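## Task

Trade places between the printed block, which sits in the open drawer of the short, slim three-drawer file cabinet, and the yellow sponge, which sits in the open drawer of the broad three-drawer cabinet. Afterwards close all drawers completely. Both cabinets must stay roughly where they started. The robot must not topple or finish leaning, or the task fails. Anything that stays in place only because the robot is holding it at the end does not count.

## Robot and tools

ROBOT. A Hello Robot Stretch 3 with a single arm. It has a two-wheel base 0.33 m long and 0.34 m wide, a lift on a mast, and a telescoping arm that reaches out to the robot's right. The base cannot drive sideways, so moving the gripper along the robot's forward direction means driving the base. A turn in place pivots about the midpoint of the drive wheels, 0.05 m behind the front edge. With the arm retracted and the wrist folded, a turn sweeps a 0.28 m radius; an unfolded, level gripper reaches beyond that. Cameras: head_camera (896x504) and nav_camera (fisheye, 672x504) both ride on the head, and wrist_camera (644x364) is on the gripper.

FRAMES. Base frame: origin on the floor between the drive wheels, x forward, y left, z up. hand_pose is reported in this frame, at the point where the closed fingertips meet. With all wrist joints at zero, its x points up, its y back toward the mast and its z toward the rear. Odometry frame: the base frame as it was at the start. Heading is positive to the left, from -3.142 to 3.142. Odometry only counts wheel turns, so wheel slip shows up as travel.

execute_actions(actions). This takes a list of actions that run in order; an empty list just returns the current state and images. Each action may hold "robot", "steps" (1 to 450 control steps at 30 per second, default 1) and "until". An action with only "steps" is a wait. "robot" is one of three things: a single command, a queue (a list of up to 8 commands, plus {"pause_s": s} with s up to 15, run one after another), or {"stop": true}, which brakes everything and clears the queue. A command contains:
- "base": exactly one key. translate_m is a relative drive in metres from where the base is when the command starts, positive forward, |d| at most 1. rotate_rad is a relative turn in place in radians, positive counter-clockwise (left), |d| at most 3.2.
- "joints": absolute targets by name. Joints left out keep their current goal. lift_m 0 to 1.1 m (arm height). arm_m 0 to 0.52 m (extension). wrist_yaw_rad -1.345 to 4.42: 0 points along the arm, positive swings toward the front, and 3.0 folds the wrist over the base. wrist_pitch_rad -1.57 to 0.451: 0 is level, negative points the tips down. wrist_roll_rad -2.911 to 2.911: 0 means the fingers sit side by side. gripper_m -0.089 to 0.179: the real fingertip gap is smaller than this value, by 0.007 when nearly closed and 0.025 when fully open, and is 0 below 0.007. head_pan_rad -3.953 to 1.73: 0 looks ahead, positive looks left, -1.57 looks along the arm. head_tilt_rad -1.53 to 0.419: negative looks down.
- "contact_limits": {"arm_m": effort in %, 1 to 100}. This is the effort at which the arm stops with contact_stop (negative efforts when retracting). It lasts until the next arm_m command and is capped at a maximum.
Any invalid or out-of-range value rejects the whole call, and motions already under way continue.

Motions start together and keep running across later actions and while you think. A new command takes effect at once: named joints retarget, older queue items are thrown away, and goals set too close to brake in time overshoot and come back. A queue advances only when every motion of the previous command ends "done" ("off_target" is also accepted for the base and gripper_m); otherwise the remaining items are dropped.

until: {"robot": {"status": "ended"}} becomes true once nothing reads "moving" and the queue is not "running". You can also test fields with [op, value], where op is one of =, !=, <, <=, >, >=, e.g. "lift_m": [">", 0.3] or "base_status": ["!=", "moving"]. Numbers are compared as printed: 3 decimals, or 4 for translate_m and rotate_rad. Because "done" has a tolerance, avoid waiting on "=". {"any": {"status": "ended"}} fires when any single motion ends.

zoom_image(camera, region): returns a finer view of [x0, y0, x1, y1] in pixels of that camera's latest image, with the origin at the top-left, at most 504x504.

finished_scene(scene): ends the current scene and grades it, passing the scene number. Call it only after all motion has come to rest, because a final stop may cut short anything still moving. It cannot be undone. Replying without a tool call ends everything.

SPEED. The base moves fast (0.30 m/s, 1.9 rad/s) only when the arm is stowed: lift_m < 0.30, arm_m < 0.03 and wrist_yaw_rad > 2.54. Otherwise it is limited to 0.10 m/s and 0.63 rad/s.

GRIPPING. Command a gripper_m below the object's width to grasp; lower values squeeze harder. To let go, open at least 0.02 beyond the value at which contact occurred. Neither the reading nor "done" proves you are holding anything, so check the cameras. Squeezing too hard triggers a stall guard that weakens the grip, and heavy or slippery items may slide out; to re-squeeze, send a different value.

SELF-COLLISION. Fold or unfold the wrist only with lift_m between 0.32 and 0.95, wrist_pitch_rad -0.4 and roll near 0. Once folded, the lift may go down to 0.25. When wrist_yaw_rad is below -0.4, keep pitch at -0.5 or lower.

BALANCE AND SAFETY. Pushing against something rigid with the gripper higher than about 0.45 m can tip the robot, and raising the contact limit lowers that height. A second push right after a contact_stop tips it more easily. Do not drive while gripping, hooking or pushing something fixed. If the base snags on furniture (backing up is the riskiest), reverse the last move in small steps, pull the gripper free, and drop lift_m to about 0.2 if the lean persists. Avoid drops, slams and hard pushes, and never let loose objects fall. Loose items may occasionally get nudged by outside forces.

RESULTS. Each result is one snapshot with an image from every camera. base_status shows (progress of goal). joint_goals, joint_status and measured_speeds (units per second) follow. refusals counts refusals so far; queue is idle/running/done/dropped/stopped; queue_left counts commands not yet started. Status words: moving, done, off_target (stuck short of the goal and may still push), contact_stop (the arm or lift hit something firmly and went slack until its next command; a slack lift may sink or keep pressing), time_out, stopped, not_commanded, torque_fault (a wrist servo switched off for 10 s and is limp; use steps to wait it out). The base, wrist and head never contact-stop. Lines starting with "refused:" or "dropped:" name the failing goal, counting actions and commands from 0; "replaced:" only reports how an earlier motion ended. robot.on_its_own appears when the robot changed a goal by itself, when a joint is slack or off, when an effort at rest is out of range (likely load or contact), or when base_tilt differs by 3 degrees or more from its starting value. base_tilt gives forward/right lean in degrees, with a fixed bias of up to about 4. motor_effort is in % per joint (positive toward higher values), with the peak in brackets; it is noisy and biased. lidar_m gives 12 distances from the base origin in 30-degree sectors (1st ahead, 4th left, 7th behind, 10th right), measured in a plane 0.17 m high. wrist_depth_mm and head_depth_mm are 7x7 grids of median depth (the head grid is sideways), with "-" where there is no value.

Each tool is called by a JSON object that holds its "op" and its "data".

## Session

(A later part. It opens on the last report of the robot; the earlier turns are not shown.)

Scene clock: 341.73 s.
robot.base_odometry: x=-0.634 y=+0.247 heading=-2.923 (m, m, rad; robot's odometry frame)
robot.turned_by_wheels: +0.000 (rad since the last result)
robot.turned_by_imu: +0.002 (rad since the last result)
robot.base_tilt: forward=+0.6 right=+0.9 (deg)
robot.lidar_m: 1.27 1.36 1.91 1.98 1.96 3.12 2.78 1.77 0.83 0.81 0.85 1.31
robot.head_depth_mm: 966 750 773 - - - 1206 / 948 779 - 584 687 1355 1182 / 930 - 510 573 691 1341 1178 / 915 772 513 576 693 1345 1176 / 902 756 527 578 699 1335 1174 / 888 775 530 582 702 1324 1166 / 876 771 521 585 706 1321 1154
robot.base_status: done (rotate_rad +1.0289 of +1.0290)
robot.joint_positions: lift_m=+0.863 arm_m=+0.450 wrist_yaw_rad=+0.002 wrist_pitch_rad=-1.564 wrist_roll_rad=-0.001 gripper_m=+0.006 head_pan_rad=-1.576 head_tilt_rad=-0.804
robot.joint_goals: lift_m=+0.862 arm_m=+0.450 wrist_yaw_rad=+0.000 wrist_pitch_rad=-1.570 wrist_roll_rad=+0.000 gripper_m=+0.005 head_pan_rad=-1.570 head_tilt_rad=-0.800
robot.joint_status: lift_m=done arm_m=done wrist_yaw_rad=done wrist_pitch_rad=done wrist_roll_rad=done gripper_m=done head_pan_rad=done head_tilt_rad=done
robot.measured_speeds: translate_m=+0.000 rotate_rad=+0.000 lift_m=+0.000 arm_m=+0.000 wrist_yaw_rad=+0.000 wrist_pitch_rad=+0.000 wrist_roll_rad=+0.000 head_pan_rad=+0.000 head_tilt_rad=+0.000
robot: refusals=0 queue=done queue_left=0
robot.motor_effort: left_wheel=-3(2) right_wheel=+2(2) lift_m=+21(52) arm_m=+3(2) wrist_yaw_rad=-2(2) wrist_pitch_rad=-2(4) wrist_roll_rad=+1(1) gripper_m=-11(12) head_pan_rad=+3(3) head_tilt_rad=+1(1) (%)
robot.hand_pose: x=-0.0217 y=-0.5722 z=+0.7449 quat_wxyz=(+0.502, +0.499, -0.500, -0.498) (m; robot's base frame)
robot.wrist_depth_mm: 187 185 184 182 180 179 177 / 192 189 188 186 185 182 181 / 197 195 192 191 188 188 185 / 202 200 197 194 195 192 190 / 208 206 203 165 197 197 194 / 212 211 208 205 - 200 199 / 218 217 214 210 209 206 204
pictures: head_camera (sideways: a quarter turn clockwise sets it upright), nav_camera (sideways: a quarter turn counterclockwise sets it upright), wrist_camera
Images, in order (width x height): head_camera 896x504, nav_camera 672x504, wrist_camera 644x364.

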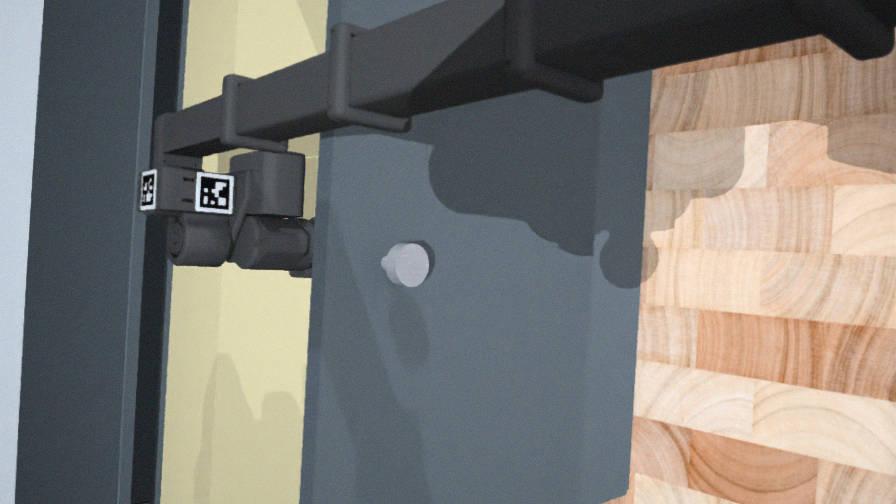

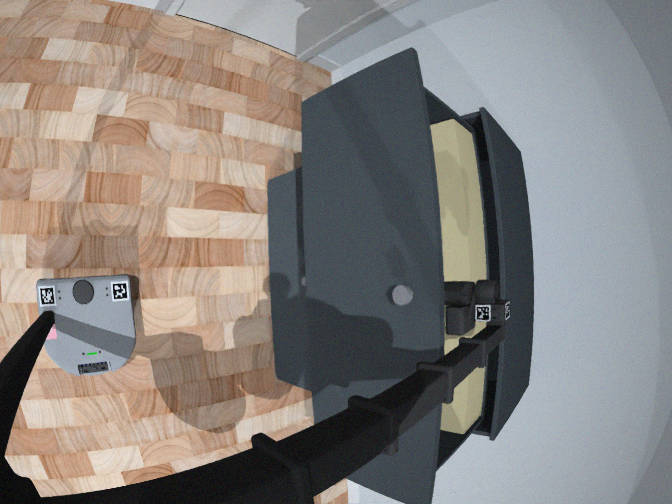

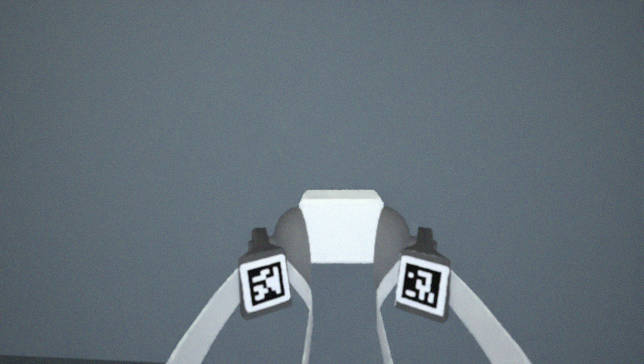

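{"op": "execute_actions", "data": {"actions": [{"robot":[{"joints":{"gripper_m":0.08}},{"joints":{"lift_m":1.1}},{"joints":{"wrist_pitch_rad":-1.25,"gripper_m":0.0}},{"joints":{"arm_m":0.33,"wrist_pitch_rad":-0.6}},{"joints":{"arm_m":0.0}},{"joints":{"lift_m":0.66,"wrist_pitch_rad":-0.8}},{"joints":{"wrist_pitch_rad":0}},{"joints":{"arm_m":0.33},"contact_limits":{"arm_m":12}}],"steps":450,"until":{"robot":{"status":"ended"}}},{"steps":450,"until":{"robot":{"status":"ended"}}}]}}

Scene clock: 368.83 s.
robot.base_odometry: x=-0.634 y=+0.247 heading=-2.923 (m, m, rad; robot's odometry frame)
robot.turned_by_wheels: +0.000 (rad since the last result)
robot.turned_by_imu: +0.001 (rad since the last result)
robot.base_tilt: forward=+0.7 right=+0.7 (deg)
robot.lidar_m: 1.27 1.35 1.90 1.99 1.96 3.12 2.78 1.78 0.83 0.81 0.85 1.31
robot.head_depth_mm: 979 760 769 579 698 1360 1192 / 964 761 532 583 700 1359 - / 945 774 534 586 703 1375 - / 929 766 537 588 997 - - / 916 768 539 590 711 1334 1165 / 904 769 529 594 715 1332 1170 / 891 774 532 596 719 1321 1157
robot.base_status: done (rotate_rad +1.0290 of +1.0290)
robot.joint_positions: lift_m=+0.661 arm_m=+0.054 wrist_yaw_rad=+0.005 wrist_pitch_rad=-0.026 wrist_roll_rad=-0.001 gripper_m=+0.000 head_pan_rad=-1.576 head_tilt_rad=-0.802
robot.joint_goals: lift_m=+0.660 arm_m=+0.054 wrist_yaw_rad=+0.000 wrist_pitch_rad=+0.000 wrist_roll_rad=+0.000 gripper_m=+0.000 head_pan_rad=-1.570 head_tilt_rad=-0.800
robot.joint_status: lift_m=done arm_m=contact_stop wrist_yaw_rad=done wrist_pitch_rad=done wrist_roll_rad=done gripper_m=done head_pan_rad=done head_tilt_rad=done
robot.measured_speeds: translate_m=-0.001 rotate_rad=+0.007 lift_m=+0.000 arm_m=+0.011 wrist_yaw_rad=+0.110 wrist_pitch_rad=+0.024 wrist_roll_rad=+0.000 head_pan_rad=+0.024 head_tilt_rad=+0.000
robot: refusals=0 queue=dropped queue_left=0
robot.on_its_own: arm_m is slack since a contact_stop, until your next command for it (your +0.330 is given up)
robot.motor_effort: left_wheel=+0(7) right_wheel=+0(2) lift_m=+20(55) arm_m=+2(14) wrist_yaw_rad=-10(9) wrist_pitch_rad=+8(11) wrist_roll_rad=+1(1) gripper_m=-3(79) head_pan_rad=+3(3) head_tilt_rad=+1(2) (%)
robot.contact_limits: arm_m 12 (drawing in: default 19, maximum 30; extending or still: default 24, maximum 40)
robot.hand_pose: x=-0.0203 y=-0.4547 z=+0.7685 quat_wxyz=(+0.708, +0.011, -0.706, -0.008) (m; robot's base frame)
robot.wrist_depth_mm: 174 173 170 168 164 161 160 / 181 177 175 171 169 166 163 / 185 183 179 175 173 170 167 / 191 188 186 182 179 176 172 / 197 194 190 186 185 181 177 / 205 201 198 - 188 187 183 / 211 207 203 200 195 190 190
pictures: head_camera (sideways: a quarter turn clockwise sets it upright), nav_camera (sideways: a quarter turn counterclockwise sets it upright), wrist_camera
Images, in order (width x height): head_camera 896x504, nav_camera 672x504, wrist_camera 644x364.

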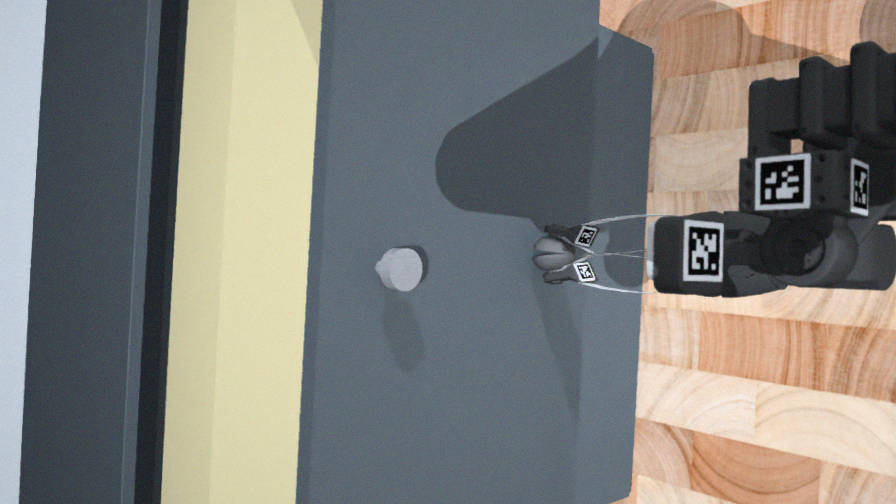

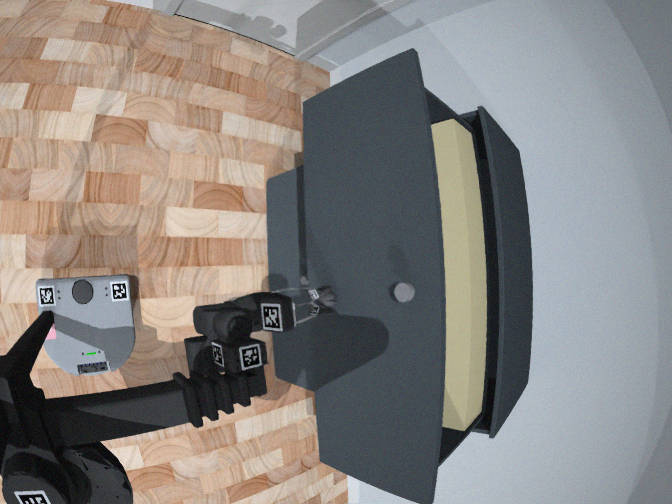

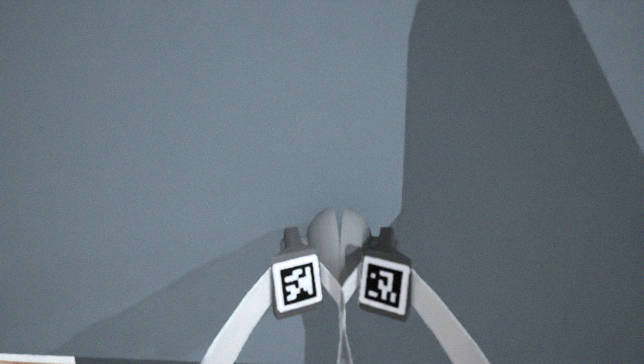

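{"op": "execute_actions", "data": {"actions": [{"robot":{"joints":{"arm_m":0.35},"contact_limits":{"arm_m":17}},"steps":450,"until":{"robot":{"status":"ended"}}}]}}

Scene clock: 374.37 s.
robot.base_odometry: x=-0.634 y=+0.247 heading=-2.923 (m, m, rad; robot's odometry frame)
robot.turned_by_wheels: +0.000 (rad since the last result)
robot.turned_by_imu: -0.008 (rad since the last result)
robot.base_tilt: forward=+0.6 right=+0.8 (deg)
robot.lidar_m: 1.28 1.35 1.88 2.04 1.96 3.13 2.78 1.79 0.83 0.81 0.84 1.31
robot.head_depth_mm: 981 743 834 1029 1227 1361 1190 / 965 745 838 1025 1215 - - / 950 747 839 934 1296 1342 1181 / 931 736 843 - 1279 1345 1171 / 915 752 845 1041 1247 1339 1172 / 901 740 846 1041 1256 1335 1169 / 890 740 851 1046 1254 1322 1161
robot.base_status: done (rotate_rad +1.0290 of +1.0290)
robot.joint_positions: lift_m=+0.661 arm_m=+0.350 wrist_yaw_rad=-0.002 wrist_pitch_rad=-0.021 wrist_roll_rad=-0.001 gripper_m=+0.000 head_pan_rad=-1.576 head_tilt_rad=-0.799
robot.joint_goals: lift_m=+0.660 arm_m=+0.350 wrist_yaw_rad=+0.000 wrist_pitch_rad=+0.000 wrist_roll_rad=+0.000 gripper_m=+0.000 head_pan_rad=-1.570 head_tilt_rad=-0.800
robot.joint_status: lift_m=done arm_m=done wrist_yaw_rad=done wrist_pitch_rad=done wrist_roll_rad=done gripper_m=done head_pan_rad=done head_tilt_rad=done
robot.measured_speeds: translate_m=+0.000 rotate_rad=+0.000 lift_m=+0.000 arm_m=+0.000 wrist_yaw_rad=+0.000 wrist_pitch_rad=+0.000 wrist_roll_rad=+0.000 head_pan_rad=+0.000 head_tilt_rad=+0.000
robot: refusals=0 queue=done queue_left=0
robot.motor_effort: left_wheel=-1(5) right_wheel=+0(17) lift_m=+21(21) arm_m=+3(14) wrist_yaw_rad=+2(5) wrist_pitch_rad=+7(9) wrist_roll_rad=+0(1) gripper_m=-2(3) head_pan_rad=+2(3) head_tilt_rad=+0(1) (%)
robot.contact_limits: arm_m 17 (drawing in: default 19, maximum 30; extending or still: default 24, maximum 40)
robot.hand_pose: x=-0.0219 y=-0.7503 z=+0.7698 quat_wxyz=(+0.708, +0.007, -0.706, -0.008) (m; robot's base frame)
robot.wrist_depth_mm: 173 171 169 168 165 164 161 / 177 177 173 171 170 167 165 / 184 182 178 177 174 172 170 / 188 186 184 180 179 177 173 / 195 192 190 - 184 181 179 / 201 199 195 - 189 187 185 / 207 204 202 198 196 193 190
pictures: head_camera (sideways: a quarter turn clockwise sets it upright), nav_camera (sideways: a quarter turn counterclockwise sets it upright), wrist_camera
Images, in order (width x height): head_camera 896x504, nav_camera 672x504, wrist_camera 644x364.

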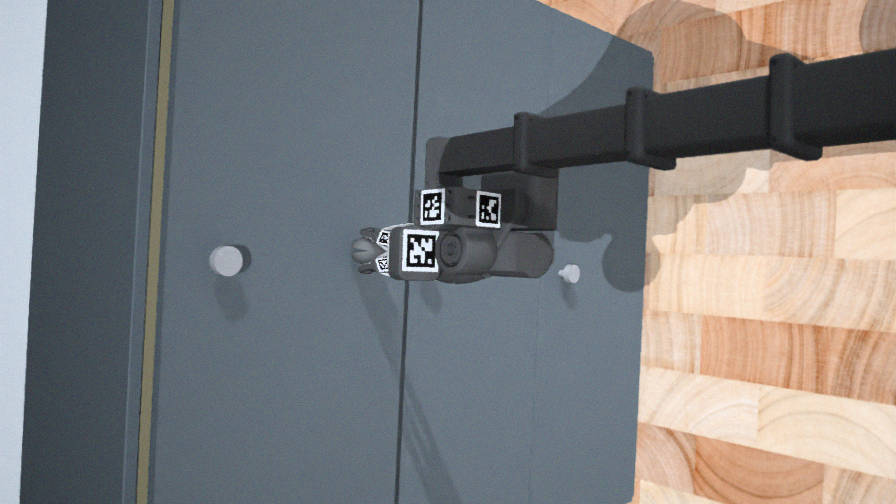

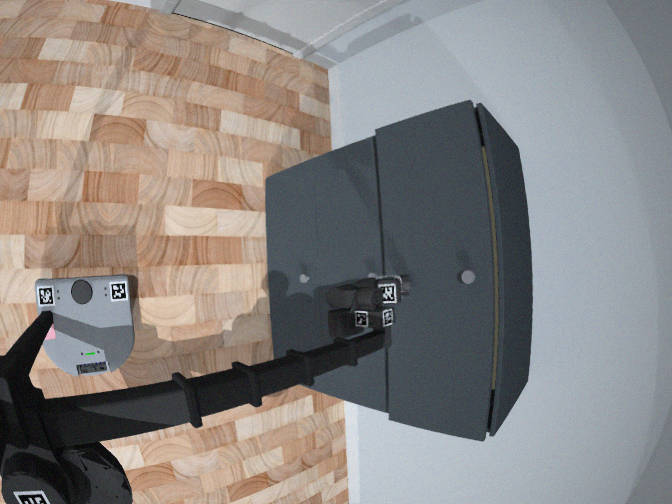

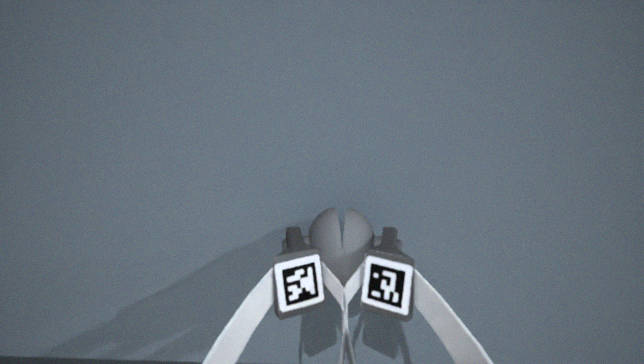

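{"op": "execute_actions", "data": {"actions": [{"robot":{"joints":{"arm_m":0.4},"contact_limits":{"arm_m":16}},"steps":450,"until":{"robot":{"status":"ended"}}}]}}

{"op": "execute_actions", "data": {"actions": [{"robot":{"joints":{"arm_m":0.34,"head_pan_rad":-2.85,"head_tilt_rad":-0.3}},"steps":450,"until":{"robot":{"status":"ended"}}}]}}

Scene clock: 384.37 s.
robot.base_odometry: x=-0.634 y=+0.247 heading=-2.923 (m, m, rad; robot's odometry frame)
robot.turned_by_wheels: +0.000 (rad since the last result)
robot.turned_by_imu: +0.000 (rad since the last result)
robot.base_tilt: forward=+0.5 right=+0.7 (deg)
robot.lidar_m: 1.27 1.35 1.88 2.05 1.96 3.11 2.78 1.79 0.83 0.81 0.84 1.31
robot.head_depth_mm: 990 770 880 1026 1235 1361 1189 / 972 772 884 1030 1202 - - / 959 774 887 - 1269 1347 1181 / 942 778 882 - 1244 1343 1172 / 929 777 889 1045 1249 1342 1173 / 918 781 894 1045 1254 1331 1165 / 901 783 895 1050 1260 1323 1157
robot.base_status: done (rotate_rad +1.0289 of +1.0290)
robot.joint_positions: lift_m=+0.661 arm_m=+0.392 wrist_yaw_rad=+0.000 wrist_pitch_rad=-0.029 wrist_roll_rad=-0.001 gripper_m=+0.000 head_pan_rad=-1.576 head_tilt_rad=-0.799
robot.joint_goals: lift_m=+0.660 arm_m=+0.393 wrist_yaw_rad=+0.000 wrist_pitch_rad=+0.000 wrist_roll_rad=+0.000 gripper_m=+0.000 head_pan_rad=-1.570 head_tilt_rad=-0.800
robot.joint_status: lift_m=done arm_m=contact_stop wrist_yaw_rad=done wrist_pitch_rad=done wrist_roll_rad=done gripper_m=done head_pan_rad=done head_tilt_rad=done
robot.measured_speeds: translate_m=+0.000 rotate_rad=+0.000 lift_m=+0.000 arm_m=-0.020 wrist_yaw_rad=+0.050 wrist_pitch_rad=-0.024 wrist_roll_rad=+0.000 head_pan_rad=+0.000 head_tilt_rad=+0.000
robot: refusals=0 queue=dropped queue_left=0
robot.on_its_own: arm_m is slack since a contact_stop, until your next command for it (your +0.400 is given up)
robot.motor_effort: left_wheel=-2(2) right_wheel=+0(2) lift_m=+21(21) arm_m=+9(17) wrist_yaw_rad=-1(3) wrist_pitch_rad=+9(10) wrist_roll_rad=+1(1) gripper_m=-4(4) head_pan_rad=+3(2) head_tilt_rad=-1(1) (%)
robot.contact_limits: arm_m 16 (drawing in: default 19, maximum 30; extending or still: default 24, maximum 40)
robot.hand_pose: x=-0.0215 y=-0.7929 z=+0.7677 quat_wxyz=(+0.708, +0.010, -0.706, -0.011) (m; robot's base frame)
robot.wrist_depth_mm: 171 169 167 164 163 160 159 / 175 174 172 169 167 165 163 / 182 179 176 175 172 170 168 / 187 184 182 179 178 175 171 / 193 190 187 186 182 180 177 / 197 197 193 191 186 186 183 / 206 203 200 196 196 191 189
pictures: head_camera (sideways: a quarter turn clockwise sets it upright), nav_camera (sideways: a quarter turn counterclockwise sets it upright), wrist_camera
Images, in order (width x height): head_camera 896x504, nav_camera 672x504, wrist_camera 644x364.

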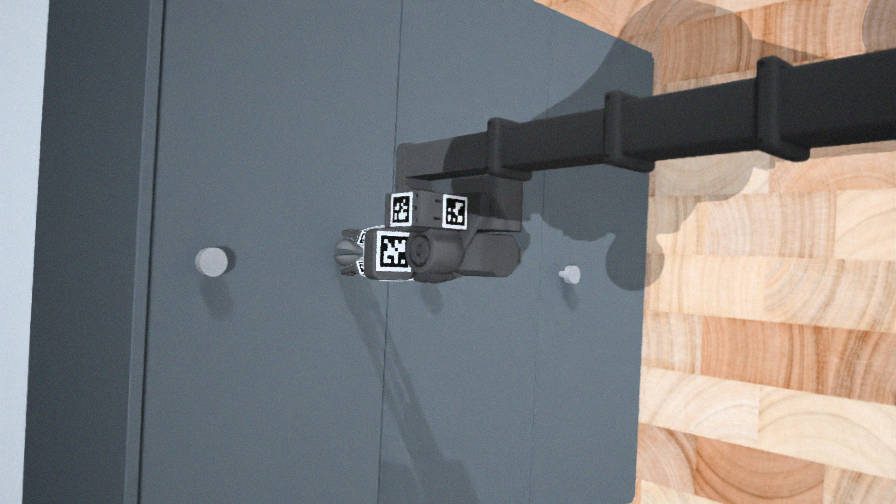

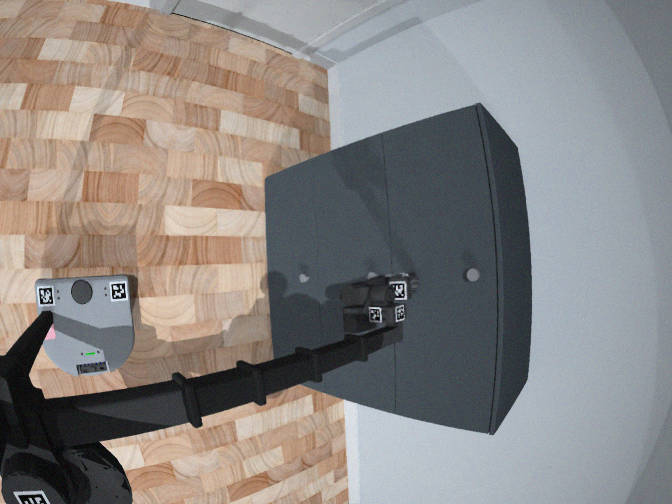

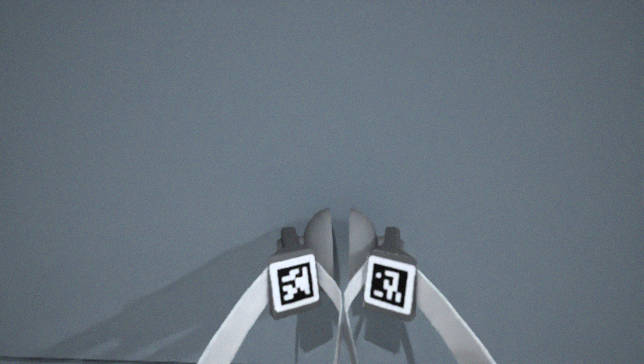

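Scene clock: 385.73 s.
robot.base_odometry: x=-0.634 y=+0.247 heading=-2.923 (m, m, rad; robot's odometry frame)
robot.turned_by_wheels: +0.000 (rad since the last result)
robot.turned_by_imu: -0.001 (rad since the last result)
robot.base_tilt: forward=+0.6 right=+1.0 (deg)
robot.lidar_m: 1.27 1.35 1.88 2.06 1.96 3.14 2.79 1.80 0.83 0.81 0.84 1.31
robot.head_depth_mm: 2914 3002 3161 3283 3051 2167 1673 / 2998 3128 3235 3311 3029 2145 1658 / 3082 3208 3315 2771 2847 2111 1647 / 3196 3271 3458 3554 2951 2111 1631 / 2847 2997 3153 3354 2905 2090 1625 / 2326 2437 2549 2673 2664 2067 1613 / 1972 2068 2136 2201 2299 2052 1593
robot.base_status: done (rotate_rad +1.0290 of +1.0290)
robot.joint_positions: lift_m=+0.661 arm_m=+0.340 wrist_yaw_rad=+0.002 wrist_pitch_rad=-0.022 wrist_roll_rad=-0.001 gripper_m=+0.000 head_pan_rad=-2.843 head_tilt_rad=-0.310
robot.joint_goals: lift_m=+0.660 arm_m=+0.340 wrist_yaw_rad=+0.000 wrist_pitch_rad=+0.000 wrist_roll_rad=+0.000 gripper_m=+0.000 head_pan_rad=-2.850 head_tilt_rad=-0.300
robot.joint_status: lift_m=done arm_m=done wrist_yaw_rad=done wrist_pitch_rad=done wrist_roll_rad=done gripper_m=done head_pan_rad=done head_tilt_rad=done
robot.measured_speeds: translate_m=+0.000 rotate_rad=+0.000 lift_m=+0.000 arm_m=+0.000 wrist_yaw_rad=+0.000 wrist_pitch_rad=+0.000 wrist_roll_rad=+0.000 head_pan_rad=+0.000 head_tilt_rad=+0.000
robot: refusals=0 queue=done queue_left=0
robot.motor_effort: left_wheel=+0(3) right_wheel=-1(3) lift_m=+22(22) arm_m=-4(11) wrist_yaw_rad=-3(3) wrist_pitch_rad=+7(9) wrist_roll_rad=+1(1) gripper_m=-2(4) head_pan_rad=-4(42) head_tilt_rad=+5(37) (%)
robot.hand_pose: x=-0.0210 y=-0.7409 z=+0.7696 quat_wxyz=(+0.708, +0.009, -0.706, -0.007) (m; robot's base frame)
robot.wrist_depth_mm: 221 219 216 212 209 207 206 / 227 223 220 218 216 213 210 / 232 233 229 224 222 219 216 / 238 237 235 233 226 226 222 / 247 243 241 - 234 234 228 / 253 253 249 - 240 237 235 / 264 259 258 252 250 243 241
pictures: head_camera (sideways: a quarter turn clockwise sets it upright), nav_camera (sideways: a quarter turn counterclockwise sets it upright), wrist_camera
Images, in order (width x height): head_camera 896x504, nav_camera 672x504, wrist_camera 644x364.

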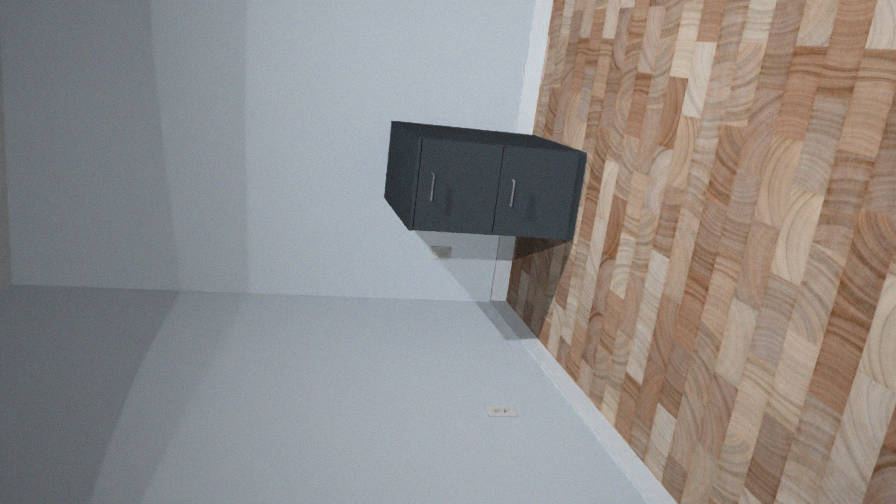

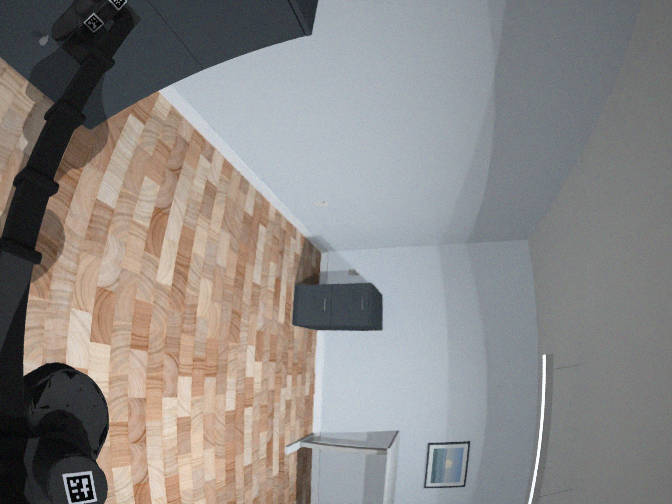

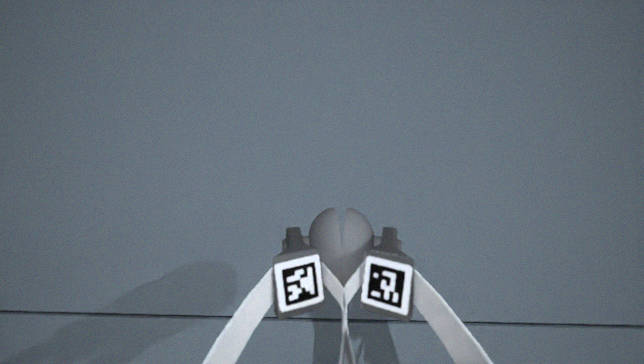

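{"op": "zoom_image", "data": {"camera": "head_camera", "region": [370, 100, 610, 260]}}

Region (370, 100, 610, 260) of head_camera's 896x504 image, scaled by 2.100, with more detail than that image has.

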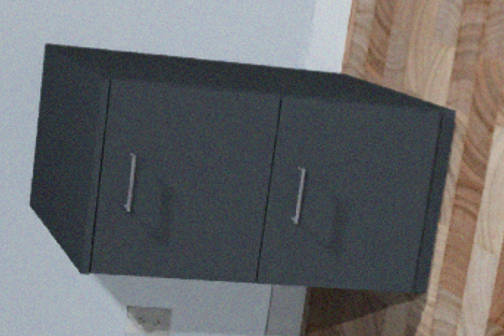

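{"op": "finished_scene", "data": {"scene": 1}}

The scene is finished: the task was done.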